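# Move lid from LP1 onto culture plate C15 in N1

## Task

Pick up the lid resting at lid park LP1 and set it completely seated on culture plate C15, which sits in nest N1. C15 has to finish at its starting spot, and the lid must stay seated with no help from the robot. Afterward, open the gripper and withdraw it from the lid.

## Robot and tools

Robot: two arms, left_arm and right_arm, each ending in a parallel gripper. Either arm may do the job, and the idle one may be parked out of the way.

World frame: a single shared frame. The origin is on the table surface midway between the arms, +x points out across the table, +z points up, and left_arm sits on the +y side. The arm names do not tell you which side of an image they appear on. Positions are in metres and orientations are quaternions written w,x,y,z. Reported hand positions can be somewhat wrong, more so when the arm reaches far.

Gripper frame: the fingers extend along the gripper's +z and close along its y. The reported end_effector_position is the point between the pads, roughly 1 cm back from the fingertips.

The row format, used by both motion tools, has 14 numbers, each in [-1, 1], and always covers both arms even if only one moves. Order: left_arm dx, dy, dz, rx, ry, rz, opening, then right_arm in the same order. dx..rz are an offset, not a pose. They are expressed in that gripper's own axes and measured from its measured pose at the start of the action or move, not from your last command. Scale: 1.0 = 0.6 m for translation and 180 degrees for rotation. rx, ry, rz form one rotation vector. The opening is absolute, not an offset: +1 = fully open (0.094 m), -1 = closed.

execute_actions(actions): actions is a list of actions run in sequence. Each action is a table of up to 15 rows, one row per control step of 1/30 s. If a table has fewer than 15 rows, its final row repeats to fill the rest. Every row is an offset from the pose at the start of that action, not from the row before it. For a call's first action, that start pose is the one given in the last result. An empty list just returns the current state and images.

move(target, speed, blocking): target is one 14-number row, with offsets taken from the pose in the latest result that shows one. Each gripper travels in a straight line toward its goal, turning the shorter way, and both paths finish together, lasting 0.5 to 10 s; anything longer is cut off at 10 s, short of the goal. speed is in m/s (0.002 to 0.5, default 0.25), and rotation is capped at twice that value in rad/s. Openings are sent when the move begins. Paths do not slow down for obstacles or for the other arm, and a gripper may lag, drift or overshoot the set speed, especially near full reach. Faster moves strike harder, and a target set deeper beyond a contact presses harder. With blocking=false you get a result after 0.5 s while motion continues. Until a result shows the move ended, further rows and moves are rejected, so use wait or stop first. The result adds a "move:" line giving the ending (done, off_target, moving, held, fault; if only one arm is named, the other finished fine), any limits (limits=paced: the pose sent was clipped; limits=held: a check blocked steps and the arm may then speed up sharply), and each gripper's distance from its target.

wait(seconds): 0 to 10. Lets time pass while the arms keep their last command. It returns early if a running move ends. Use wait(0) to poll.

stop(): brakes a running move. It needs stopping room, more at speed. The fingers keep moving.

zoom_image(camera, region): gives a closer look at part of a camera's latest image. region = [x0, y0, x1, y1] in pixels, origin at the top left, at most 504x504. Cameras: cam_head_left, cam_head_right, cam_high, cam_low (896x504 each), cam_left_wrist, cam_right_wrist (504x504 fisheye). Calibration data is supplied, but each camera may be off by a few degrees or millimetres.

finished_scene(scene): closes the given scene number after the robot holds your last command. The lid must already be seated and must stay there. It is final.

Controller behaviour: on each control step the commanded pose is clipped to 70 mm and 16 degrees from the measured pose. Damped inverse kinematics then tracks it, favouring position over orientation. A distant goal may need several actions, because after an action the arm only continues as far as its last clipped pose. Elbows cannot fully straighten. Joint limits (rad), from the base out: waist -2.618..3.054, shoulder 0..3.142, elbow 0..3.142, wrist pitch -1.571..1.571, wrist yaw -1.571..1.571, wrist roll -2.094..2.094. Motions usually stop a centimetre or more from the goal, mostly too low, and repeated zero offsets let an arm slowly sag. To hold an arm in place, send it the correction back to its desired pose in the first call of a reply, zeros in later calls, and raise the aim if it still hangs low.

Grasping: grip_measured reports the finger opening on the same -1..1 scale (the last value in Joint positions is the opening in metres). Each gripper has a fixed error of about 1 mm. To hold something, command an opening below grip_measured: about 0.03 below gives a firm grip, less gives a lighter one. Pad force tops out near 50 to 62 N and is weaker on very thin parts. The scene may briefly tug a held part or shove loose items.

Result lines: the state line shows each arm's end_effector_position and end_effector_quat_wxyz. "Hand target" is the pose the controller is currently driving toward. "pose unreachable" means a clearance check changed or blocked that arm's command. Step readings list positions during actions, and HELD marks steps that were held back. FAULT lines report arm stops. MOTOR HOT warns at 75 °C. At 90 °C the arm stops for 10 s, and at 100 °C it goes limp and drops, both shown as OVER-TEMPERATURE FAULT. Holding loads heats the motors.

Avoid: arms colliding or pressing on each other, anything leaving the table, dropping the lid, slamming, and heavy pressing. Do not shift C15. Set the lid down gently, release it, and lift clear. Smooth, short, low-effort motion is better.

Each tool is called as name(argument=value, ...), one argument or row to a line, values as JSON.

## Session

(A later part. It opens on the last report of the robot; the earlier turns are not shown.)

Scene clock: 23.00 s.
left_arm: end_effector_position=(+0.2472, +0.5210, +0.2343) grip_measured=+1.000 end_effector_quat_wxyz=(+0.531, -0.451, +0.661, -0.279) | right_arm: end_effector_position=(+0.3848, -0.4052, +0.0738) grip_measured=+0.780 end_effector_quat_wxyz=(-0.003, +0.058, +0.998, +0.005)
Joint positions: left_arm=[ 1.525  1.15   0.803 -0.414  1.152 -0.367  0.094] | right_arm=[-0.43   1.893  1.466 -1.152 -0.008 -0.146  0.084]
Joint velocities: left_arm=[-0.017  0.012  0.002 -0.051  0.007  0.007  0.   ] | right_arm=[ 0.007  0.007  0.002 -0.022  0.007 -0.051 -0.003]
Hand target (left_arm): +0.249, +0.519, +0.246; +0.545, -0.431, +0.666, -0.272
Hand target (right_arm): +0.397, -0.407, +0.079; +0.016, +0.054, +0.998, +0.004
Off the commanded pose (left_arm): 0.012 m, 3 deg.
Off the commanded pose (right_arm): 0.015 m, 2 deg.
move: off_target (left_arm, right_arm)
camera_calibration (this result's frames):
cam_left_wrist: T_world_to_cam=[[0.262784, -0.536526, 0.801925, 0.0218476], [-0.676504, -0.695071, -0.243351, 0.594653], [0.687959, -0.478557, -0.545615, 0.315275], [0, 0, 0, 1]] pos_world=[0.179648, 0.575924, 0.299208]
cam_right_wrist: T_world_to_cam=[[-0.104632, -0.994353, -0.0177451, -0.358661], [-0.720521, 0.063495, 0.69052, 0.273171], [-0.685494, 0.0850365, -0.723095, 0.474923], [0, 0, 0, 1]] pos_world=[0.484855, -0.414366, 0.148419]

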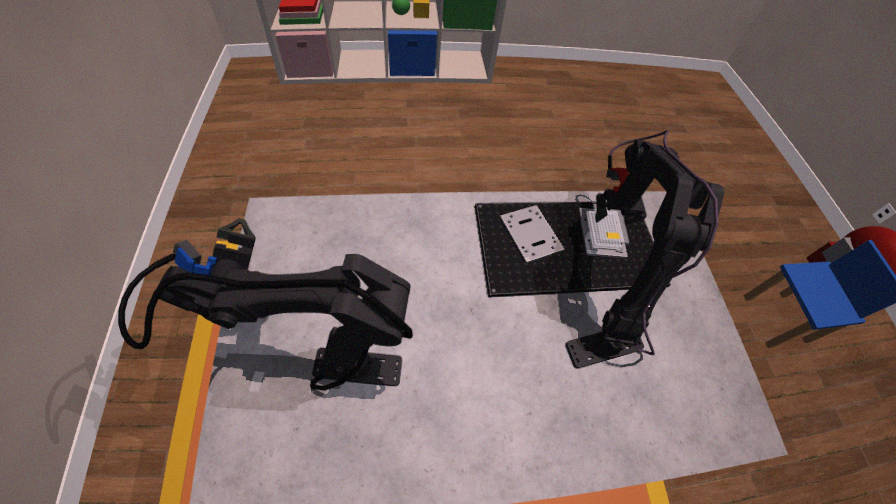

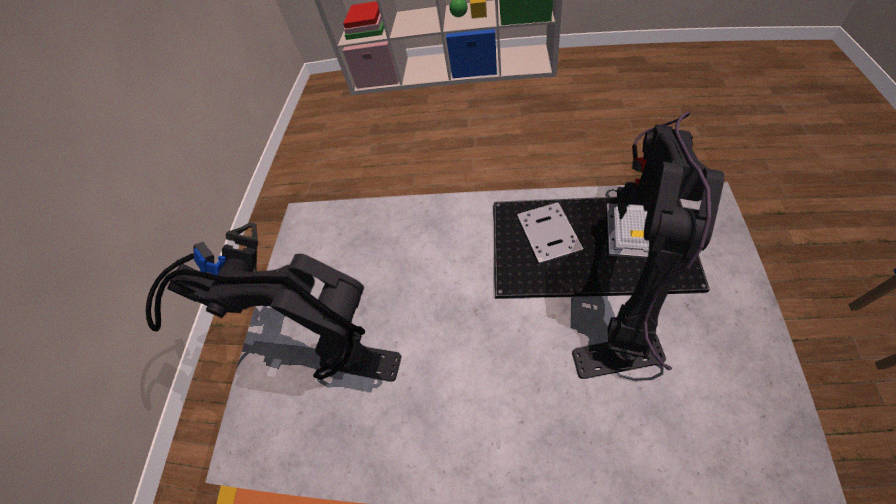

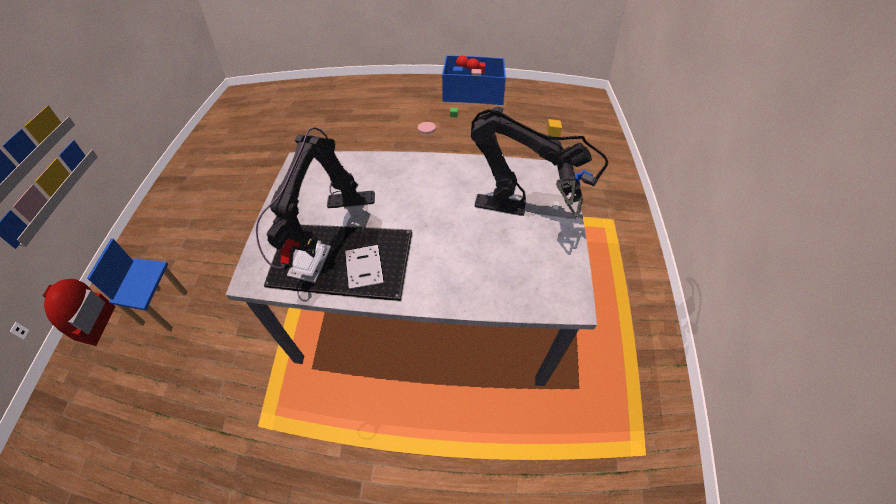

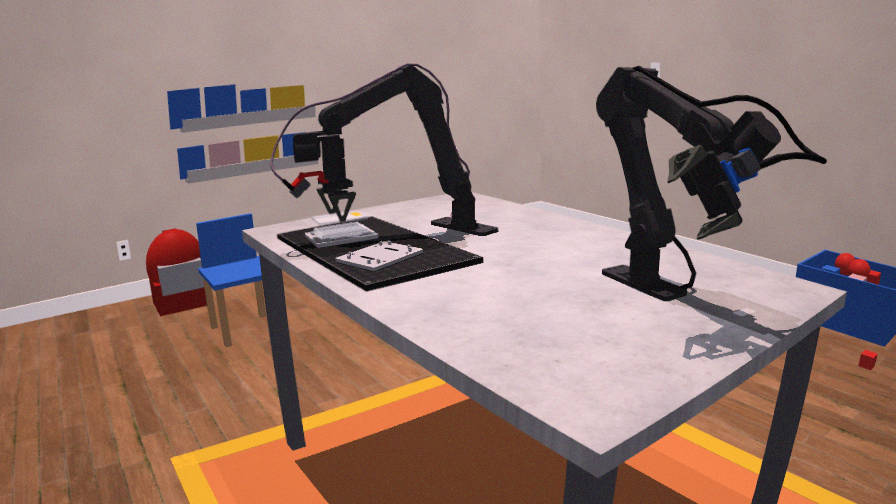

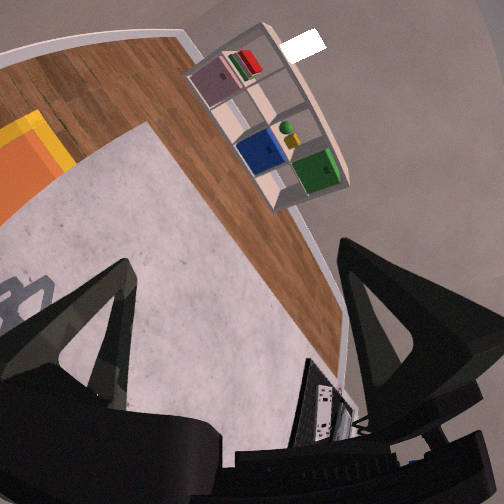

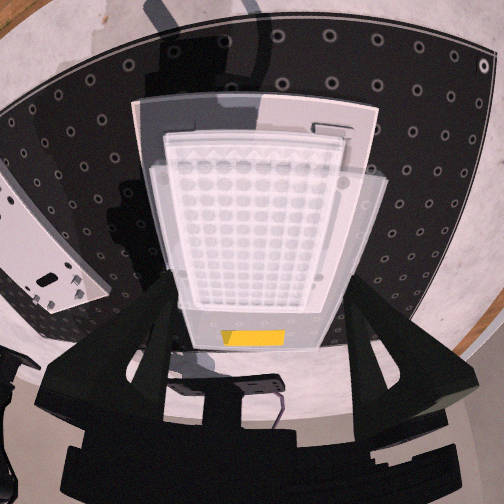

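zoom_image(
  camera="cam_right_wrist",
  region=[120, 80, 270, 200],
)

zoom_image(
  camera="cam_right_wrist",
  region=[260, 80, 410, 200],
)

Region (120, 80, 270, 200) of cam_right_wrist's 504x504 image, scaled by 3.360, with more detail than that image has; it fills the top 403 rows of this view, and the rest is white.

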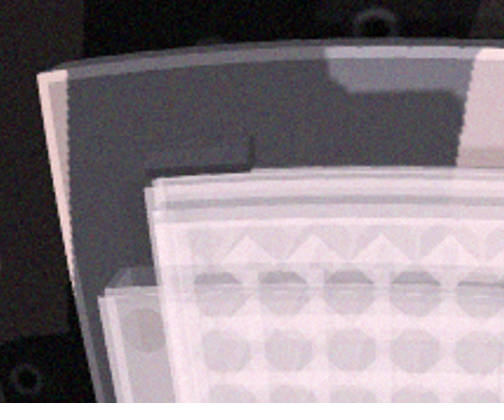

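Region (260, 80, 410, 200) of cam_right_wrist's 504x504 image, scaled by 3.360, with more detail than that image has; it fills the top 403 rows of this view, and the rest is white.

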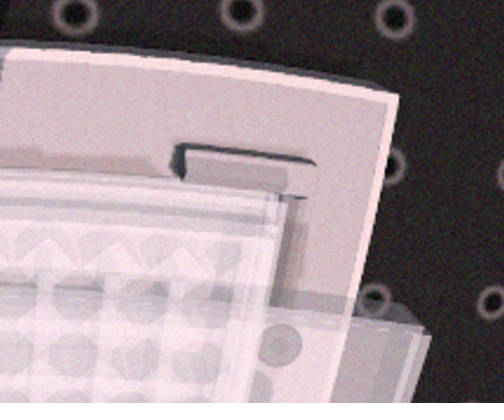

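zoom_image(
  camera="cam_right_wrist",
  region=[145, 120, 205, 180],
)

zoom_image(
  camera="cam_right_wrist",
  region=[310, 115, 370, 175],
)

Region (145, 120, 205, 180) of cam_right_wrist's 504x504 image, scaled by 8.400, with more detail than that image has.

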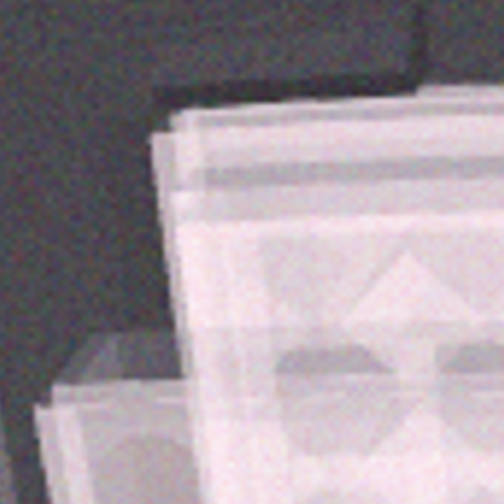

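Region (310, 115, 370, 175) of cam_right_wrist's 504x504 image, scaled by 8.400, with more detail than that image has.

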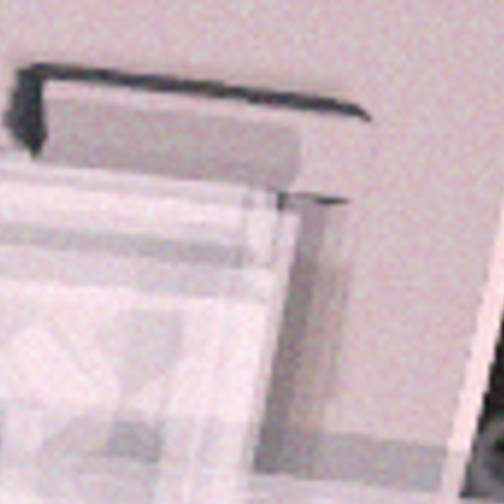

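execute_actions(
  actions=[
    [
[-0.007,-0.017,-0.003,0.006,-0.0025,0.015,1, -0.00938,0.00019,0.00049,0.0008,-0.0056,-0.0008,0.763],
[-0.007,-0.017,-0.003,0.006,-0.0025,0.015,1, -0.00958,0.00167,0.00188,0.0008,-0.0056,-0.0016,0.763],
[-0.007,-0.017,-0.003,0.006,-0.0025,0.015,1, -0.00979,0.00314,0.00400,0.0008,-0.0056,-0.0024,0.763],
[-0.007,-0.017,-0.003,0.006,-0.0025,0.015,1, -0.01000,0.00462,0.00672,0.0008,-0.0056,-0.0032,0.763],
[-0.007,-0.017,-0.003,0.006,-0.0025,0.015,1, -0.01021,0.00609,0.00988,0.0008,-0.0056,-0.0041,0.763],
[-0.007,-0.017,-0.003,0.006,-0.0025,0.015,1, -0.01042,0.00757,0.01334,0.0008,-0.0056,-0.0049,0.763],
[-0.007,-0.017,-0.003,0.006,-0.0025,0.015,1, -0.01063,0.00904,0.01694,0.0008,-0.0056,-0.0057,0.763],
[-0.007,-0.017,-0.003,0.006,-0.0025,0.015,1, -0.01083,0.01052,0.02055,0.0008,-0.0056,-0.0065,0.763],
[-0.007,-0.017,-0.003,0.006,-0.0025,0.015,1, -0.01104,0.01199,0.02401,0.0008,-0.0056,-0.0073,0.763],
[-0.007,-0.017,-0.003,0.006,-0.0025,0.015,1, -0.01125,0.01347,0.02717,0.0008,-0.0056,-0.0081,0.763],
[-0.007,-0.017,-0.003,0.006,-0.0025,0.015,1, -0.01125,0.01347,0.02989,0.0008,-0.0056,-0.0081,0.763],
[-0.007,-0.017,-0.003,0.006,-0.0025,0.015,1, -0.01125,0.01347,0.03201,0.0008,-0.0056,-0.0081,0.763],
[-0.007,-0.017,-0.003,0.006,-0.0025,0.015,1, -0.01125,0.01347,0.03339,0.0008,-0.0056,-0.0081,0.763],
[-0.007,-0.017,-0.003,0.006,-0.0025,0.015,1, -0.01125,0.01347,0.03389,0.0008,-0.0056,-0.0081,0.763],
[-0.007,-0.017,-0.003,0.006,-0.0025,0.015,1, -0.01125,0.01347,0.03389,0.0008,-0.0056,-0.0081,0.763]
],
  ],
)

wait(
  seconds=1.0,
)

Scene clock: 26.47 s.
left_arm: end_effector_position=(+0.2472, +0.5210, +0.2343) grip_measured=+1.000 end_effector_quat_wxyz=(+0.531, -0.451, +0.661, -0.279) | right_arm: end_effector_position=(+0.3853, -0.4001, +0.0582) grip_measured=+0.780 end_effector_quat_wxyz=(-0.006, +0.049, +0.999, +0.005)
Joint positions: left_arm=[ 1.525  1.15   0.803 -0.414  1.152 -0.367  0.094] | right_arm=[-0.416  1.908  1.423 -1.1   -0.008 -0.149  0.084]
Joint velocities: left_arm=[-0.012 -0.012 -0.007  0.051  0.007 -0.139  0.   ] | right_arm=[ 0.022  0.085 -0.081 -0.037 -0.007 -0.022 -0.   ]
Hand target (left_arm): +0.249, +0.520, +0.245; +0.544, -0.431, +0.666, -0.271
Hand target (right_arm): +0.392, -0.398, +0.054; +0.005, +0.045, +0.999, +0.003
Off the commanded pose (left_arm): 0.011 m, 3 deg.
Off the commanded pose (right_arm): 0.009 m, 1 deg.
Step readings (end_effector_position):
0: left_arm (+0.2472, +0.5210, +0.2343) | right_arm (+0.3848, -0.4052, +0.0738)
1: left_arm (+0.2472, +0.5210, +0.2343) | right_arm (+0.3848, -0.4052, +0.0738)
2: left_arm (+0.2472, +0.5210, +0.2343) | right_arm (+0.3848, -0.4052, +0.0738)
4: left_arm (+0.2472, +0.5210, +0.2343) | right_arm (+0.3850, -0.4052, +0.0738)
8: left_arm (+0.2472, +0.5210, +0.2343) | right_arm (+0.3873, -0.4057, +0.0723)
15: end_effector_position above
camera_calibration (this result's frames):
cam_left_wrist: T_world_to_cam=[[0.262784, -0.536526, 0.801925, 0.0218476], [-0.676504, -0.695071, -0.243351, 0.594653], [0.687959, -0.478557, -0.545615, 0.315275], [0, 0, 0, 1]] pos_world=[0.179648, 0.575924, 0.299208]
cam_right_wrist: T_world_to_cam=[[-0.087276, -0.996008, -0.0187428, -0.3611], [-0.717446, 0.0497915, 0.694833, 0.276992], [-0.691125, 0.0740892, -0.718927, 0.461072], [0, 0, 0, 1]] pos_world=[0.48587, -0.407611, 0.132246]

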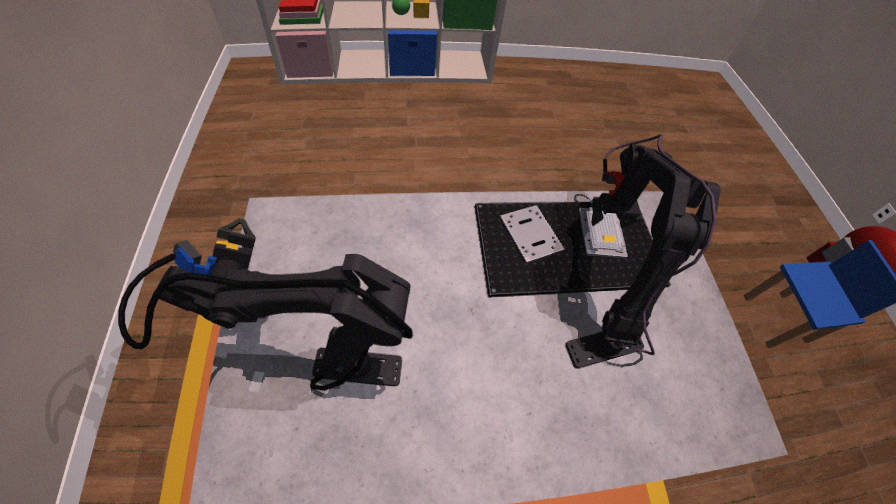

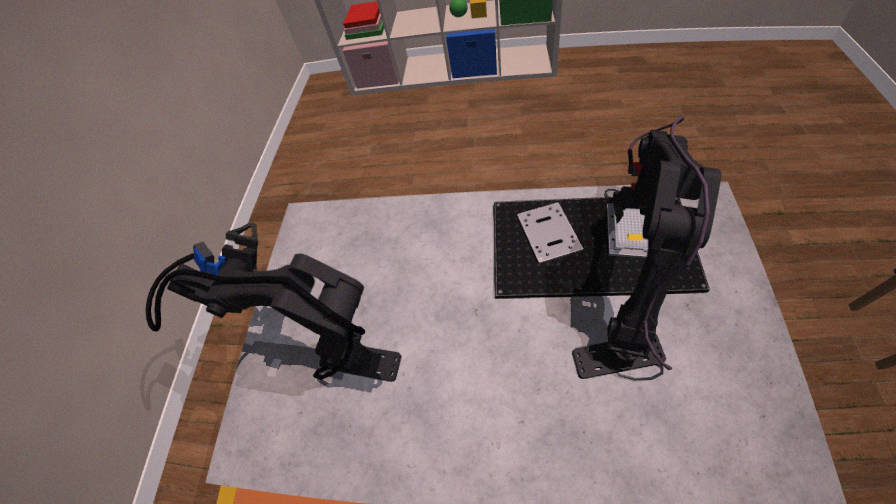

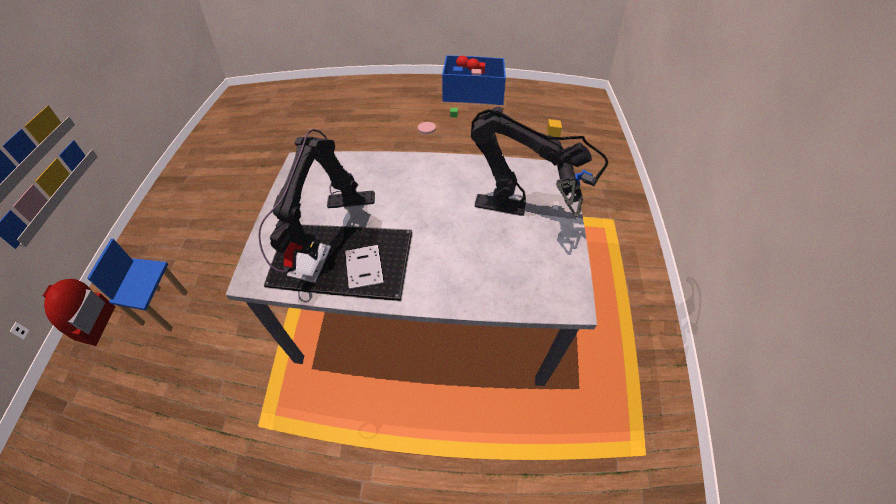

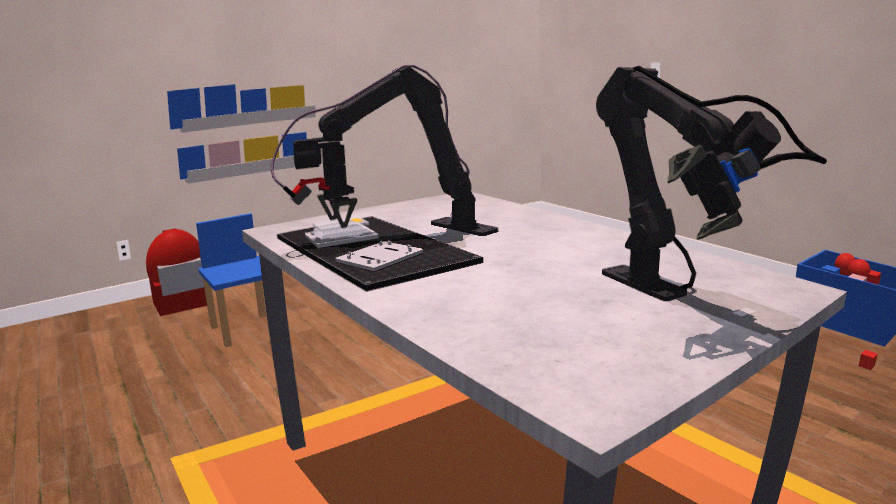

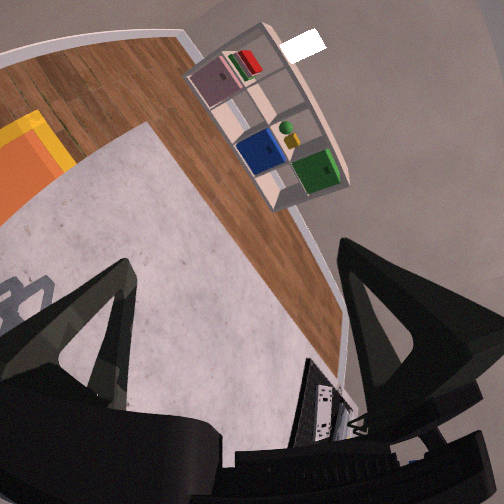

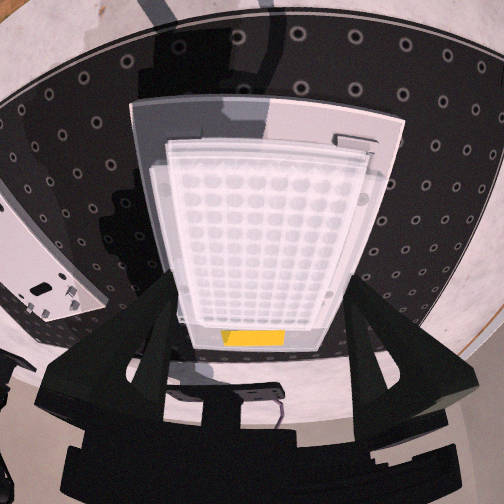

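Scene clock: 27.47 s.
left_arm: end_effector_position=(+0.2472, +0.5210, +0.2343) grip_measured=+1.000 end_effector_quat_wxyz=(+0.531, -0.451, +0.661, -0.279) | right_arm: end_effector_position=(+0.3878, -0.4007, +0.0559) grip_measured=+0.780 end_effector_quat_wxyz=(-0.002, +0.049, +0.999, +0.005)
Joint positions: left_arm=[ 1.525  1.15   0.803 -0.414  1.152 -0.367  0.094] | right_arm=[-0.416  1.913  1.42  -1.085 -0.008 -0.149  0.084]
Joint velocities: left_arm=[ 0.002  0.002 -0.002 -0.095 -0.081  0.051  0.   ] | right_arm=[-0.002  0.007 -0.017  0.081  0.007 -0.051 -0.001]
Hand target (left_arm): +0.249, +0.520, +0.245; +0.544, -0.431, +0.666, -0.271
Hand target (right_arm): +0.392, -0.398, +0.054; +0.005, +0.045, +0.999, +0.003
Off the commanded pose (left_arm): 0.011 m, 3 deg.
Off the commanded pose (right_arm): 0.006 m, 1 deg.
wait: 1.00 s; at rest by 0.33 s
camera_calibration (this result's frames):
cam_left_wrist: T_world_to_cam=[[0.262784, -0.536526, 0.801925, 0.0218476], [-0.676504, -0.695071, -0.243351, 0.594653], [0.687959, -0.478557, -0.545615, 0.315275], [0, 0, 0, 1]] pos_world=[0.179648, 0.575924, 0.299208]
cam_right_wrist: T_world_to_cam=[[-0.0871355, -0.996043, -0.0174611, -0.361708], [-0.72282, 0.0511524, 0.689141, 0.283412], [-0.685521, 0.0726698, -0.724417, 0.458819], [0, 0, 0, 1]] pos_world=[0.487868, -0.408117, 0.13075]

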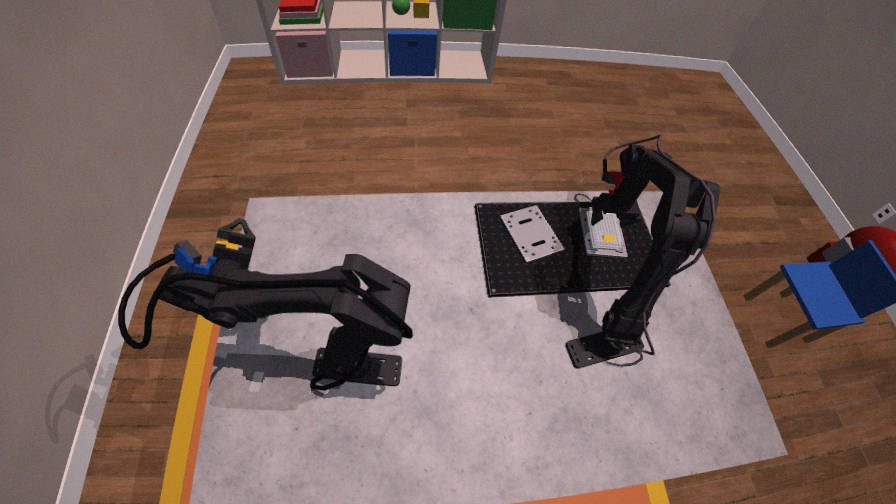

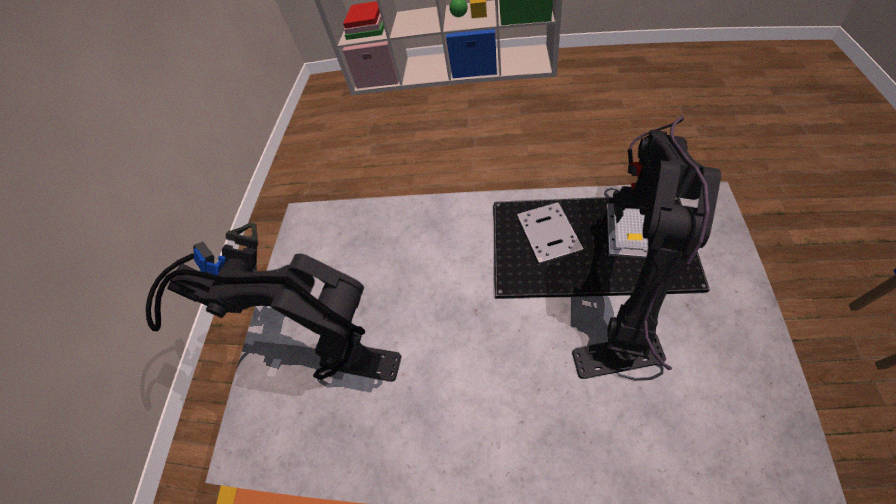

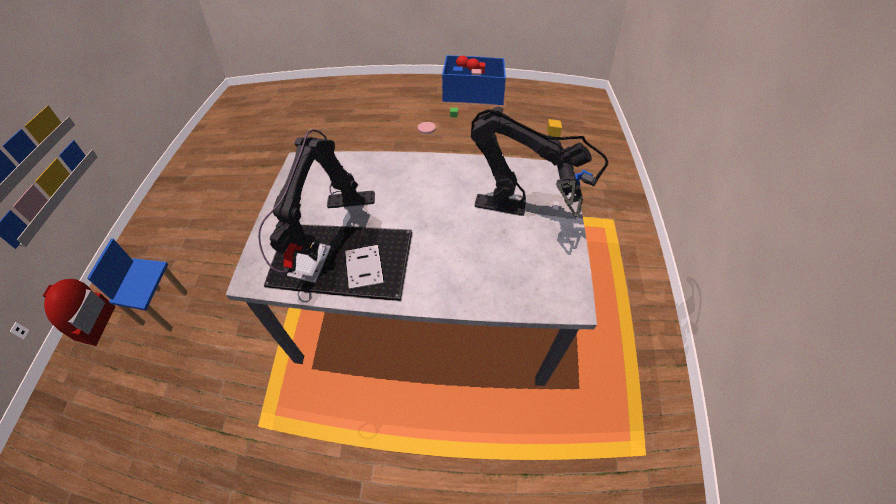

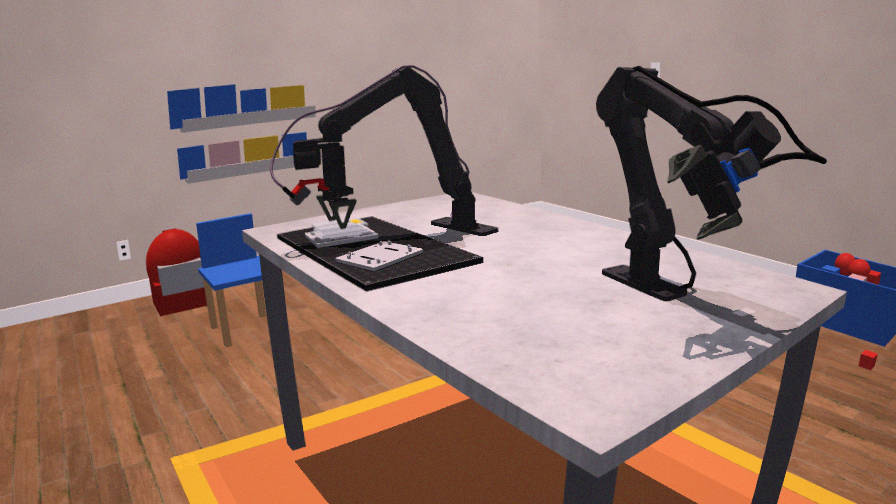

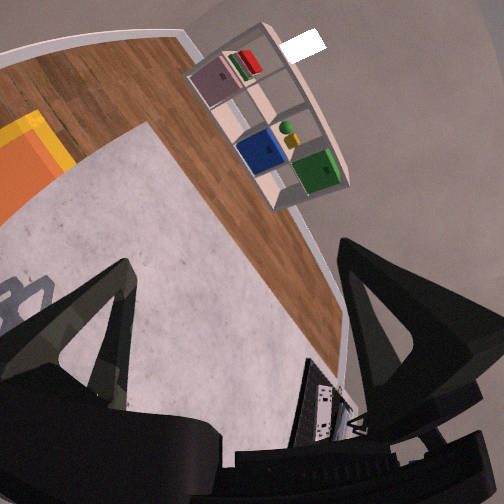

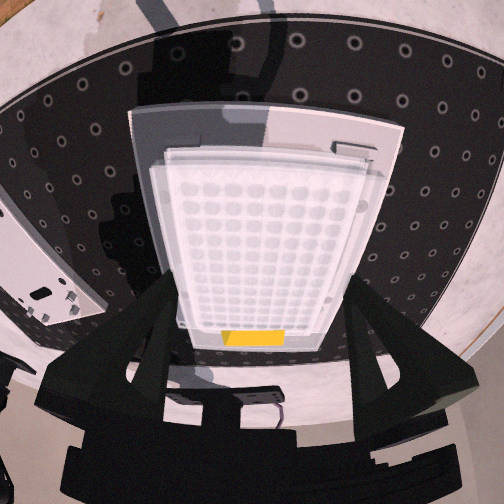

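zoom_image(
  camera="cam_right_wrist",
  region=[140, 135, 200, 195],
)

zoom_image(
  camera="cam_right_wrist",
  region=[335, 135, 395, 195],
)

Region (140, 135, 200, 195) of cam_right_wrist's 504x504 image, scaled by 8.400, with more detail than that image has.

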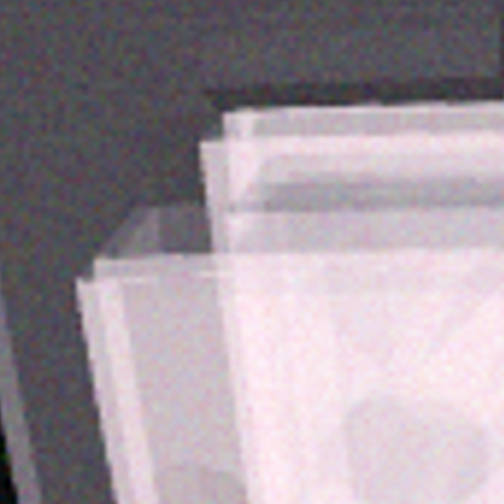

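Region (335, 135, 395, 195) of cam_right_wrist's 504x504 image, scaled by 8.400, with more detail than that image has.

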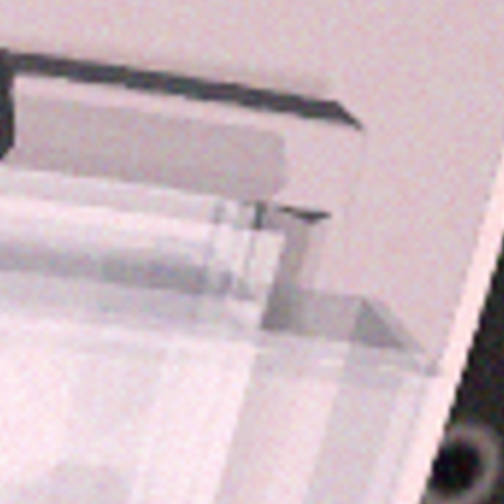

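zoom_image(
  camera="cam_right_wrist",
  region=[165, 295, 225, 355],
)

zoom_image(
  camera="cam_right_wrist",
  region=[285, 295, 345, 355],
)

Region (165, 295, 225, 355) of cam_right_wrist's 504x504 image, scaled by 8.400, with more detail than that image has.

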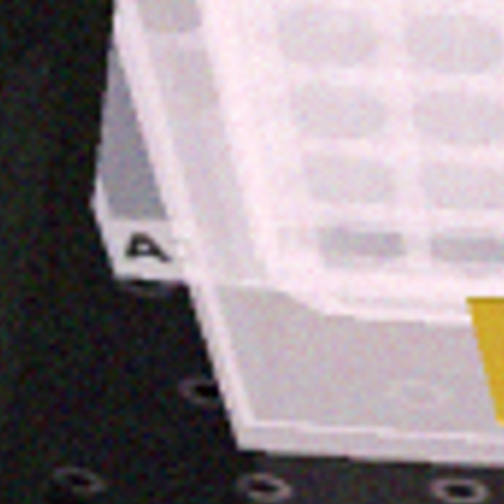

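Region (285, 295, 345, 355) of cam_right_wrist's 504x504 image, scaled by 8.400, with more detail than that image has.

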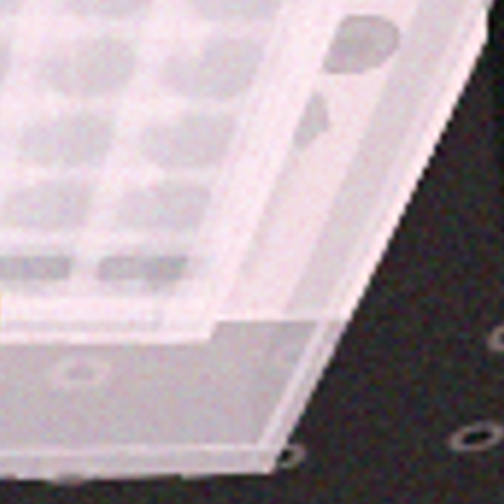

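zoom_image(
  camera="cam_right_wrist",
  region=[183, 308, 219, 344],
)

zoom_image(
  camera="cam_right_wrist",
  region=[292, 308, 328, 344],
)

Region (183, 308, 219, 344) of cam_right_wrist's 504x504 image, scaled by 14.000, with more detail than that image has.

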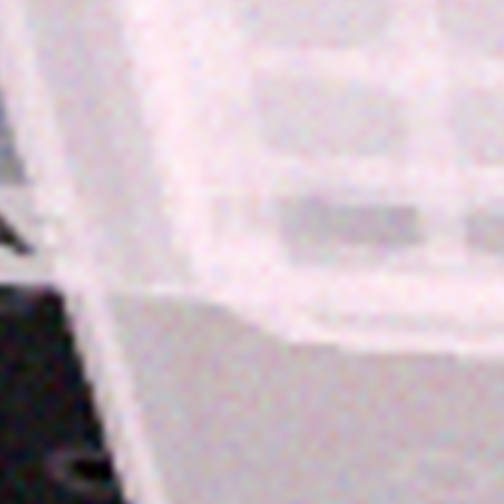

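Region (292, 308, 328, 344) of cam_right_wrist's 504x504 image, scaled by 14.000, with more detail than that image has.

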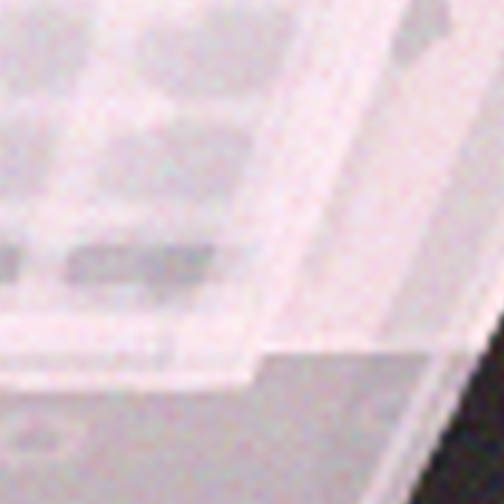

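execute_actions(
  actions=[
    [
[-0.007,-0.017,-0.003,0.006,-0.0025,0.015,1, -0.00689,0.00572,0.00445,0.0008,-0.00535,-0.0024,0.763],
[-0.007,-0.017,-0.003,0.006,-0.0025,0.015,1, -0.00672,0.00584,0.00486,0.0008,-0.00535,-0.0022,0.763],
[-0.007,-0.017,-0.003,0.006,-0.0025,0.015,1, -0.00656,0.00597,0.00528,0.0008,-0.00535,-0.0019,0.763],
[-0.007,-0.017,-0.003,0.006,-0.0025,0.015,1, -0.00639,0.00609,0.00570,0.0008,-0.00535,-0.0016,0.763],
[-0.007,-0.017,-0.003,0.006,-0.0025,0.015,1, -0.00623,0.00621,0.00612,0.0008,-0.00535,-0.0013,0.763],
[-0.007,-0.017,-0.003,0.006,-0.0025,0.015,1, -0.00607,0.00633,0.00653,0.0008,-0.00535,-0.0011,0.763],
[-0.007,-0.017,-0.003,0.006,-0.0025,0.015,1, -0.00590,0.00645,0.00695,0.0008,-0.00535,-0.0008,0.763],
[-0.007,-0.017,-0.003,0.006,-0.0025,0.015,1, -0.00574,0.00658,0.00737,0.0008,-0.00535,-0.0005,0.763],
[-0.007,-0.017,-0.003,0.006,-0.0025,0.015,1, -0.00557,0.00670,0.00778,0.0008,-0.00535,-0.0003,0.763],
[-0.007,-0.017,-0.003,0.006,-0.0025,0.015,1, -0.00541,0.00682,0.00820,0.0008,-0.00535,0.0,0.763]
],
  ],
)

wait(
  seconds=1.0,
)

Scene clock: 31.40 s.
left_arm: end_effector_position=(+0.2472, +0.5210, +0.2343) grip_measured=+1.000 end_effector_quat_wxyz=(+0.531, -0.451, +0.661, -0.279) | right_arm: end_effector_position=(+0.3875, -0.4006, +0.0532) grip_measured=+0.780 end_effector_quat_wxyz=(-0.002, +0.053, +0.999, +0.004)
Joint positions: left_arm=[ 1.525  1.15   0.803 -0.414  1.152 -0.367  0.094] | right_arm=[-0.416  1.913  1.409 -1.072 -0.008 -0.143  0.084]
Joint velocities: left_arm=[ 0.002  0.012 -0.012  0.007 -0.022  0.095  0.   ] | right_arm=[-0.002 -0.007 -0.022 -0.051  0.037  0.007  0.   ]
Hand target (left_arm): +0.249, +0.520, +0.245; +0.544, -0.431, +0.666, -0.271
Hand target (right_arm): +0.391, -0.397, +0.051; +0.006, +0.049, +0.999, +0.003
Off the commanded pose (left_arm): 0.011 m, 3 deg.
Off the commanded pose (right_arm): 0.006 m, 1 deg.
Step readings (end_effector_position):
0: left_arm (+0.2472, +0.5210, +0.2343) | right_arm (+0.3878, -0.4007, +0.0559)
1: left_arm (+0.2472, +0.5210, +0.2343) | right_arm (+0.3879, -0.4007, +0.0559)
2: left_arm (+0.2472, +0.5210, +0.2343) | right_arm (+0.3881, -0.4008, +0.0559)
4: left_arm (+0.2472, +0.5210, +0.2343) | right_arm (+0.3885, -0.4009, +0.0559)
8: left_arm (+0.2472, +0.5210, +0.2343) | right_arm (+0.3894, -0.4011, +0.0559)
15: end_effector_position above
camera_calibration (this result's frames):
cam_left_wrist: T_world_to_cam=[[0.262784, -0.536526, 0.801925, 0.0218476], [-0.676504, -0.695071, -0.243351, 0.594653], [0.687959, -0.478557, -0.545615, 0.315275], [0, 0, 0, 1]] pos_world=[0.179648, 0.575924, 0.299208]
cam_right_wrist: T_world_to_cam=[[-0.0935681, -0.995464, -0.0171936, -0.358992], [-0.72345, 0.0561156, 0.688092, 0.287324], [-0.684007, 0.0768222, -0.725419, 0.457766], [0, 0, 0, 1]] pos_world=[0.487389, -0.408653, 0.128194]

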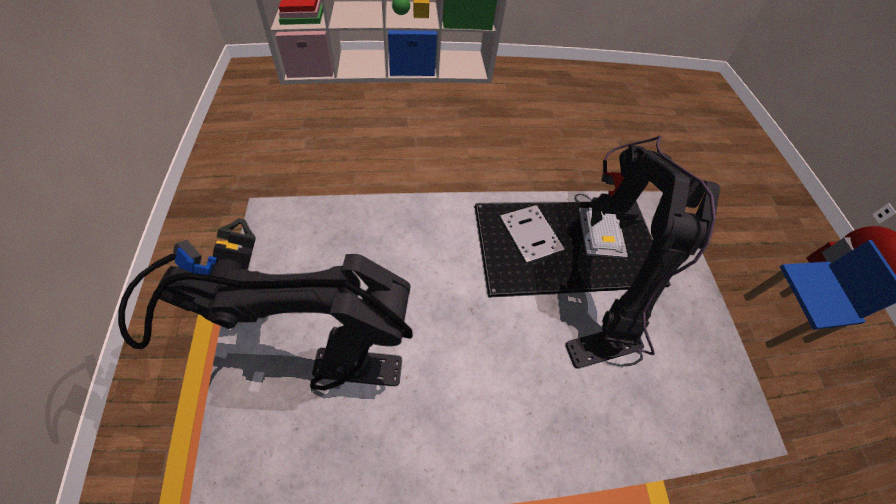

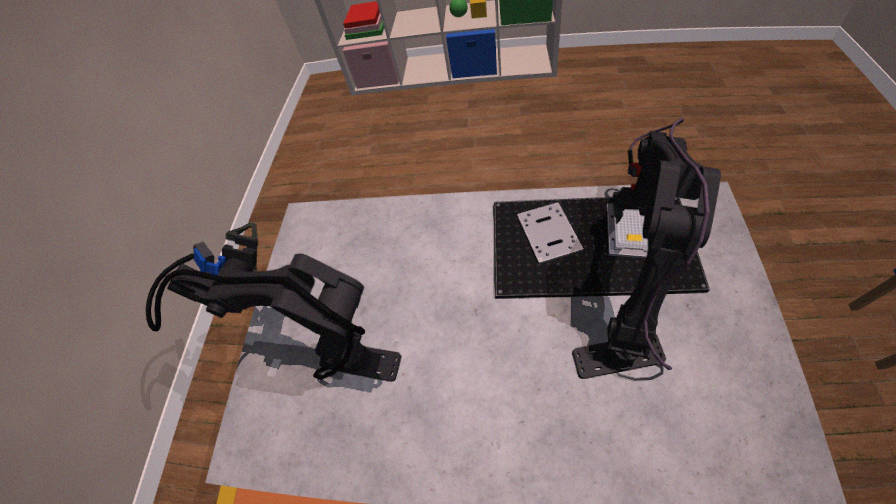

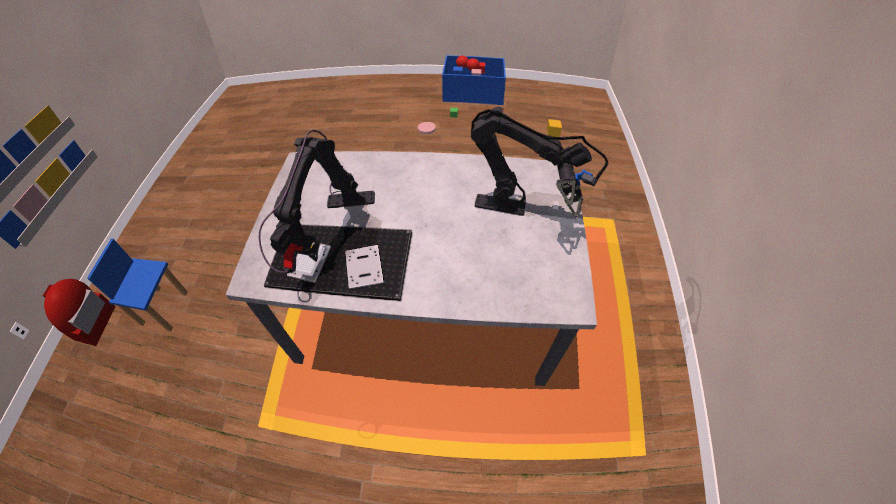

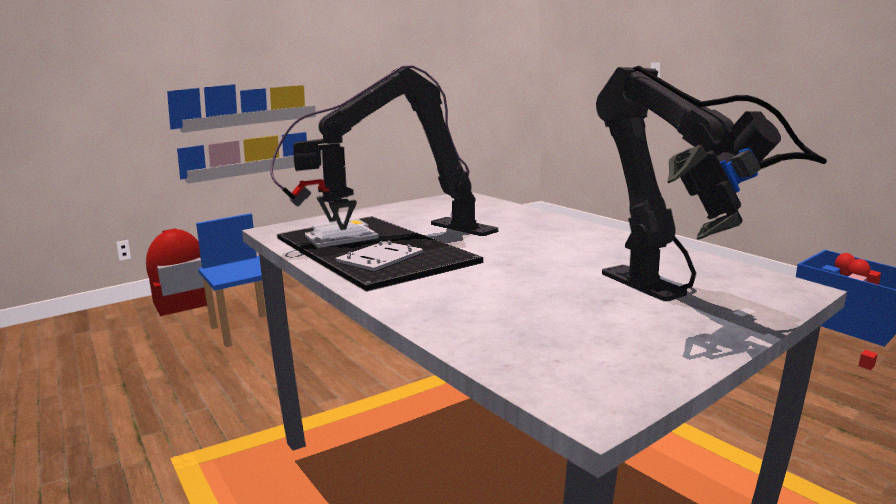

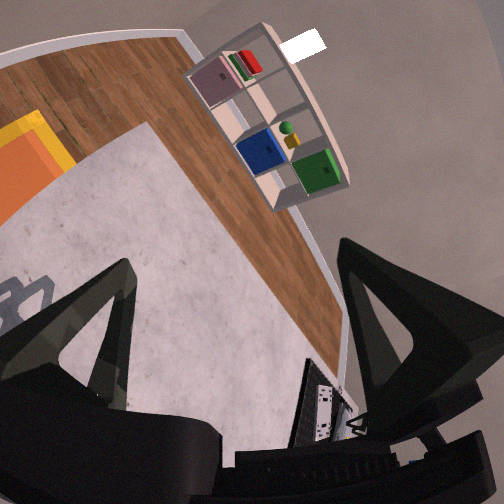

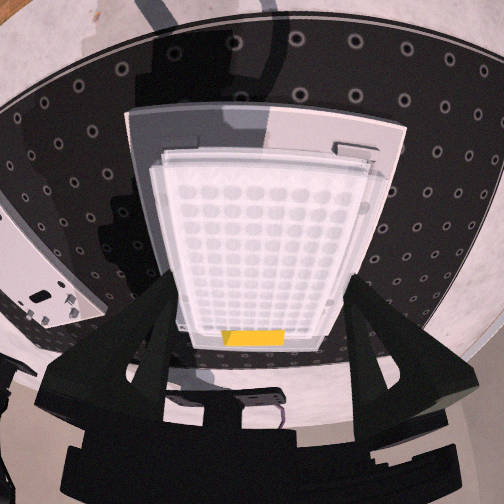

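Scene clock: 32.40 s.
left_arm: end_effector_position=(+0.2472, +0.5210, +0.2343) grip_measured=+1.000 end_effector_quat_wxyz=(+0.531, -0.451, +0.661, -0.279) | right_arm: end_effector_position=(+0.3875, -0.4006, +0.0531) grip_measured=+0.780 end_effector_quat_wxyz=(-0.002, +0.053, +0.999, +0.004)
Joint positions: left_arm=[ 1.525  1.15   0.803 -0.414  1.152 -0.367  0.094] | right_arm=[-0.416  1.913  1.409 -1.072 -0.008 -0.142  0.084]
Joint velocities: left_arm=[-0.007 -0.007 -0.007 -0.051  0.007  0.007  0.   ] | right_arm=[-0.002 -0.002  0.007  0.037 -0.037 -0.007  0.001]
Hand target (left_arm): +0.249, +0.520, +0.245; +0.544, -0.431, +0.666, -0.271
Hand target (right_arm): +0.391, -0.397, +0.051; +0.006, +0.049, +0.999, +0.003
Off the commanded pose (left_arm): 0.011 m, 3 deg.
Off the commanded pose (right_arm): 0.006 m, 1 deg.
wait: 1.00 s; at rest by 0.17 s
camera_calibration (this result's frames):
cam_left_wrist: T_world_to_cam=[[0.262784, -0.536526, 0.801925, 0.0218476], [-0.676504, -0.695071, -0.243351, 0.594653], [0.687959, -0.478557, -0.545615, 0.315275], [0, 0, 0, 1]] pos_world=[0.179648, 0.575924, 0.299208]
cam_right_wrist: T_world_to_cam=[[-0.0947074, -0.995357, -0.0171895, -0.358505], [-0.723378, 0.0569456, 0.6881, 0.287674], [-0.683926, 0.0776026, -0.725413, 0.457962], [0, 0, 0, 1]] pos_world=[0.487357, -0.408761, 0.1281]

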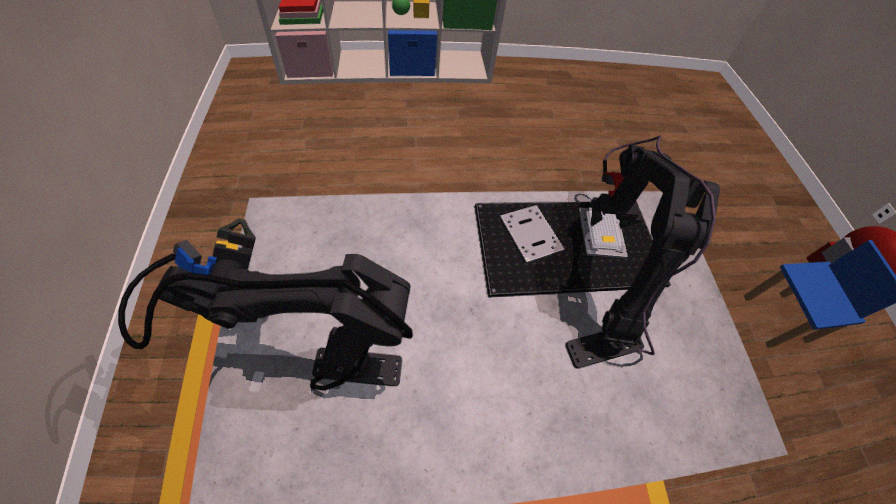

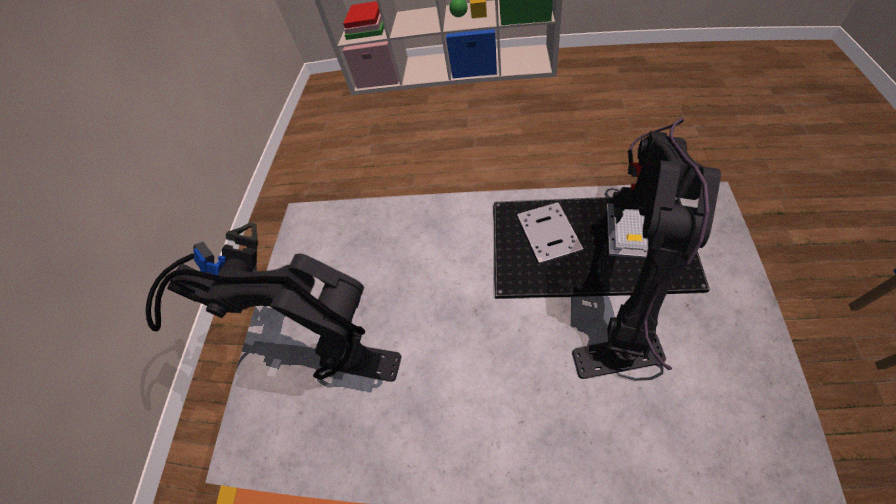

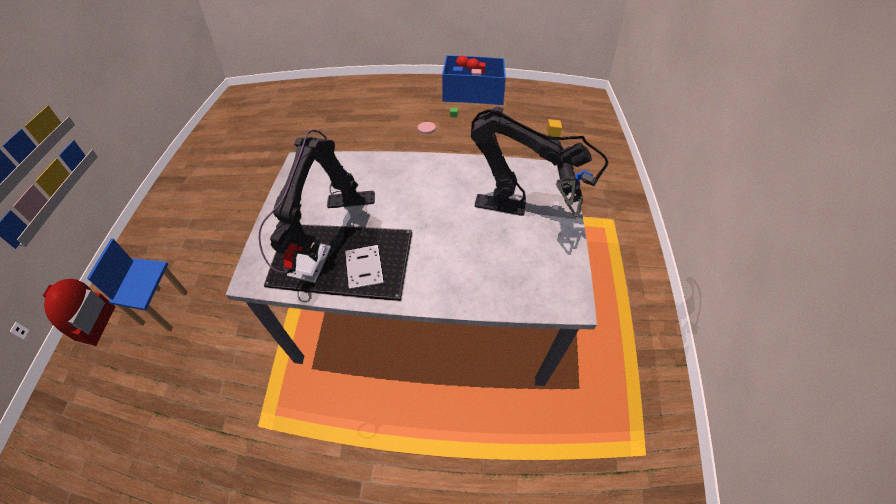

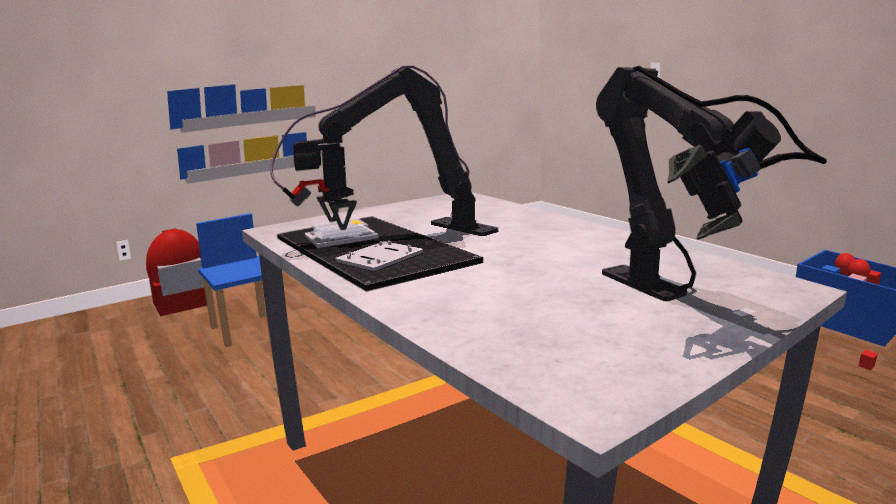

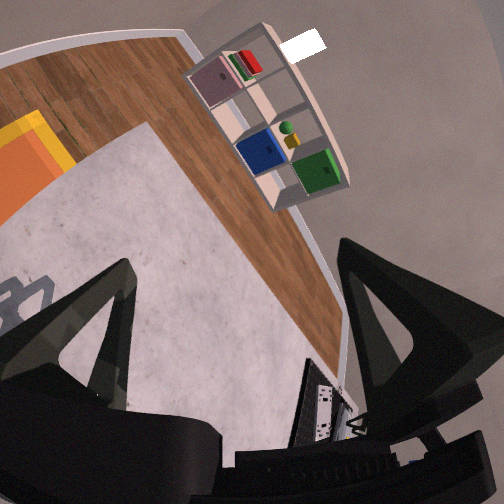

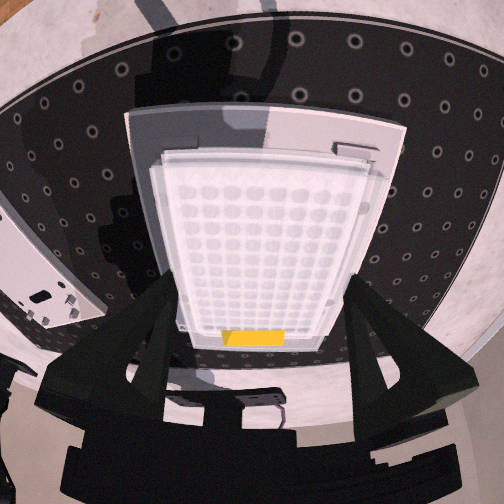

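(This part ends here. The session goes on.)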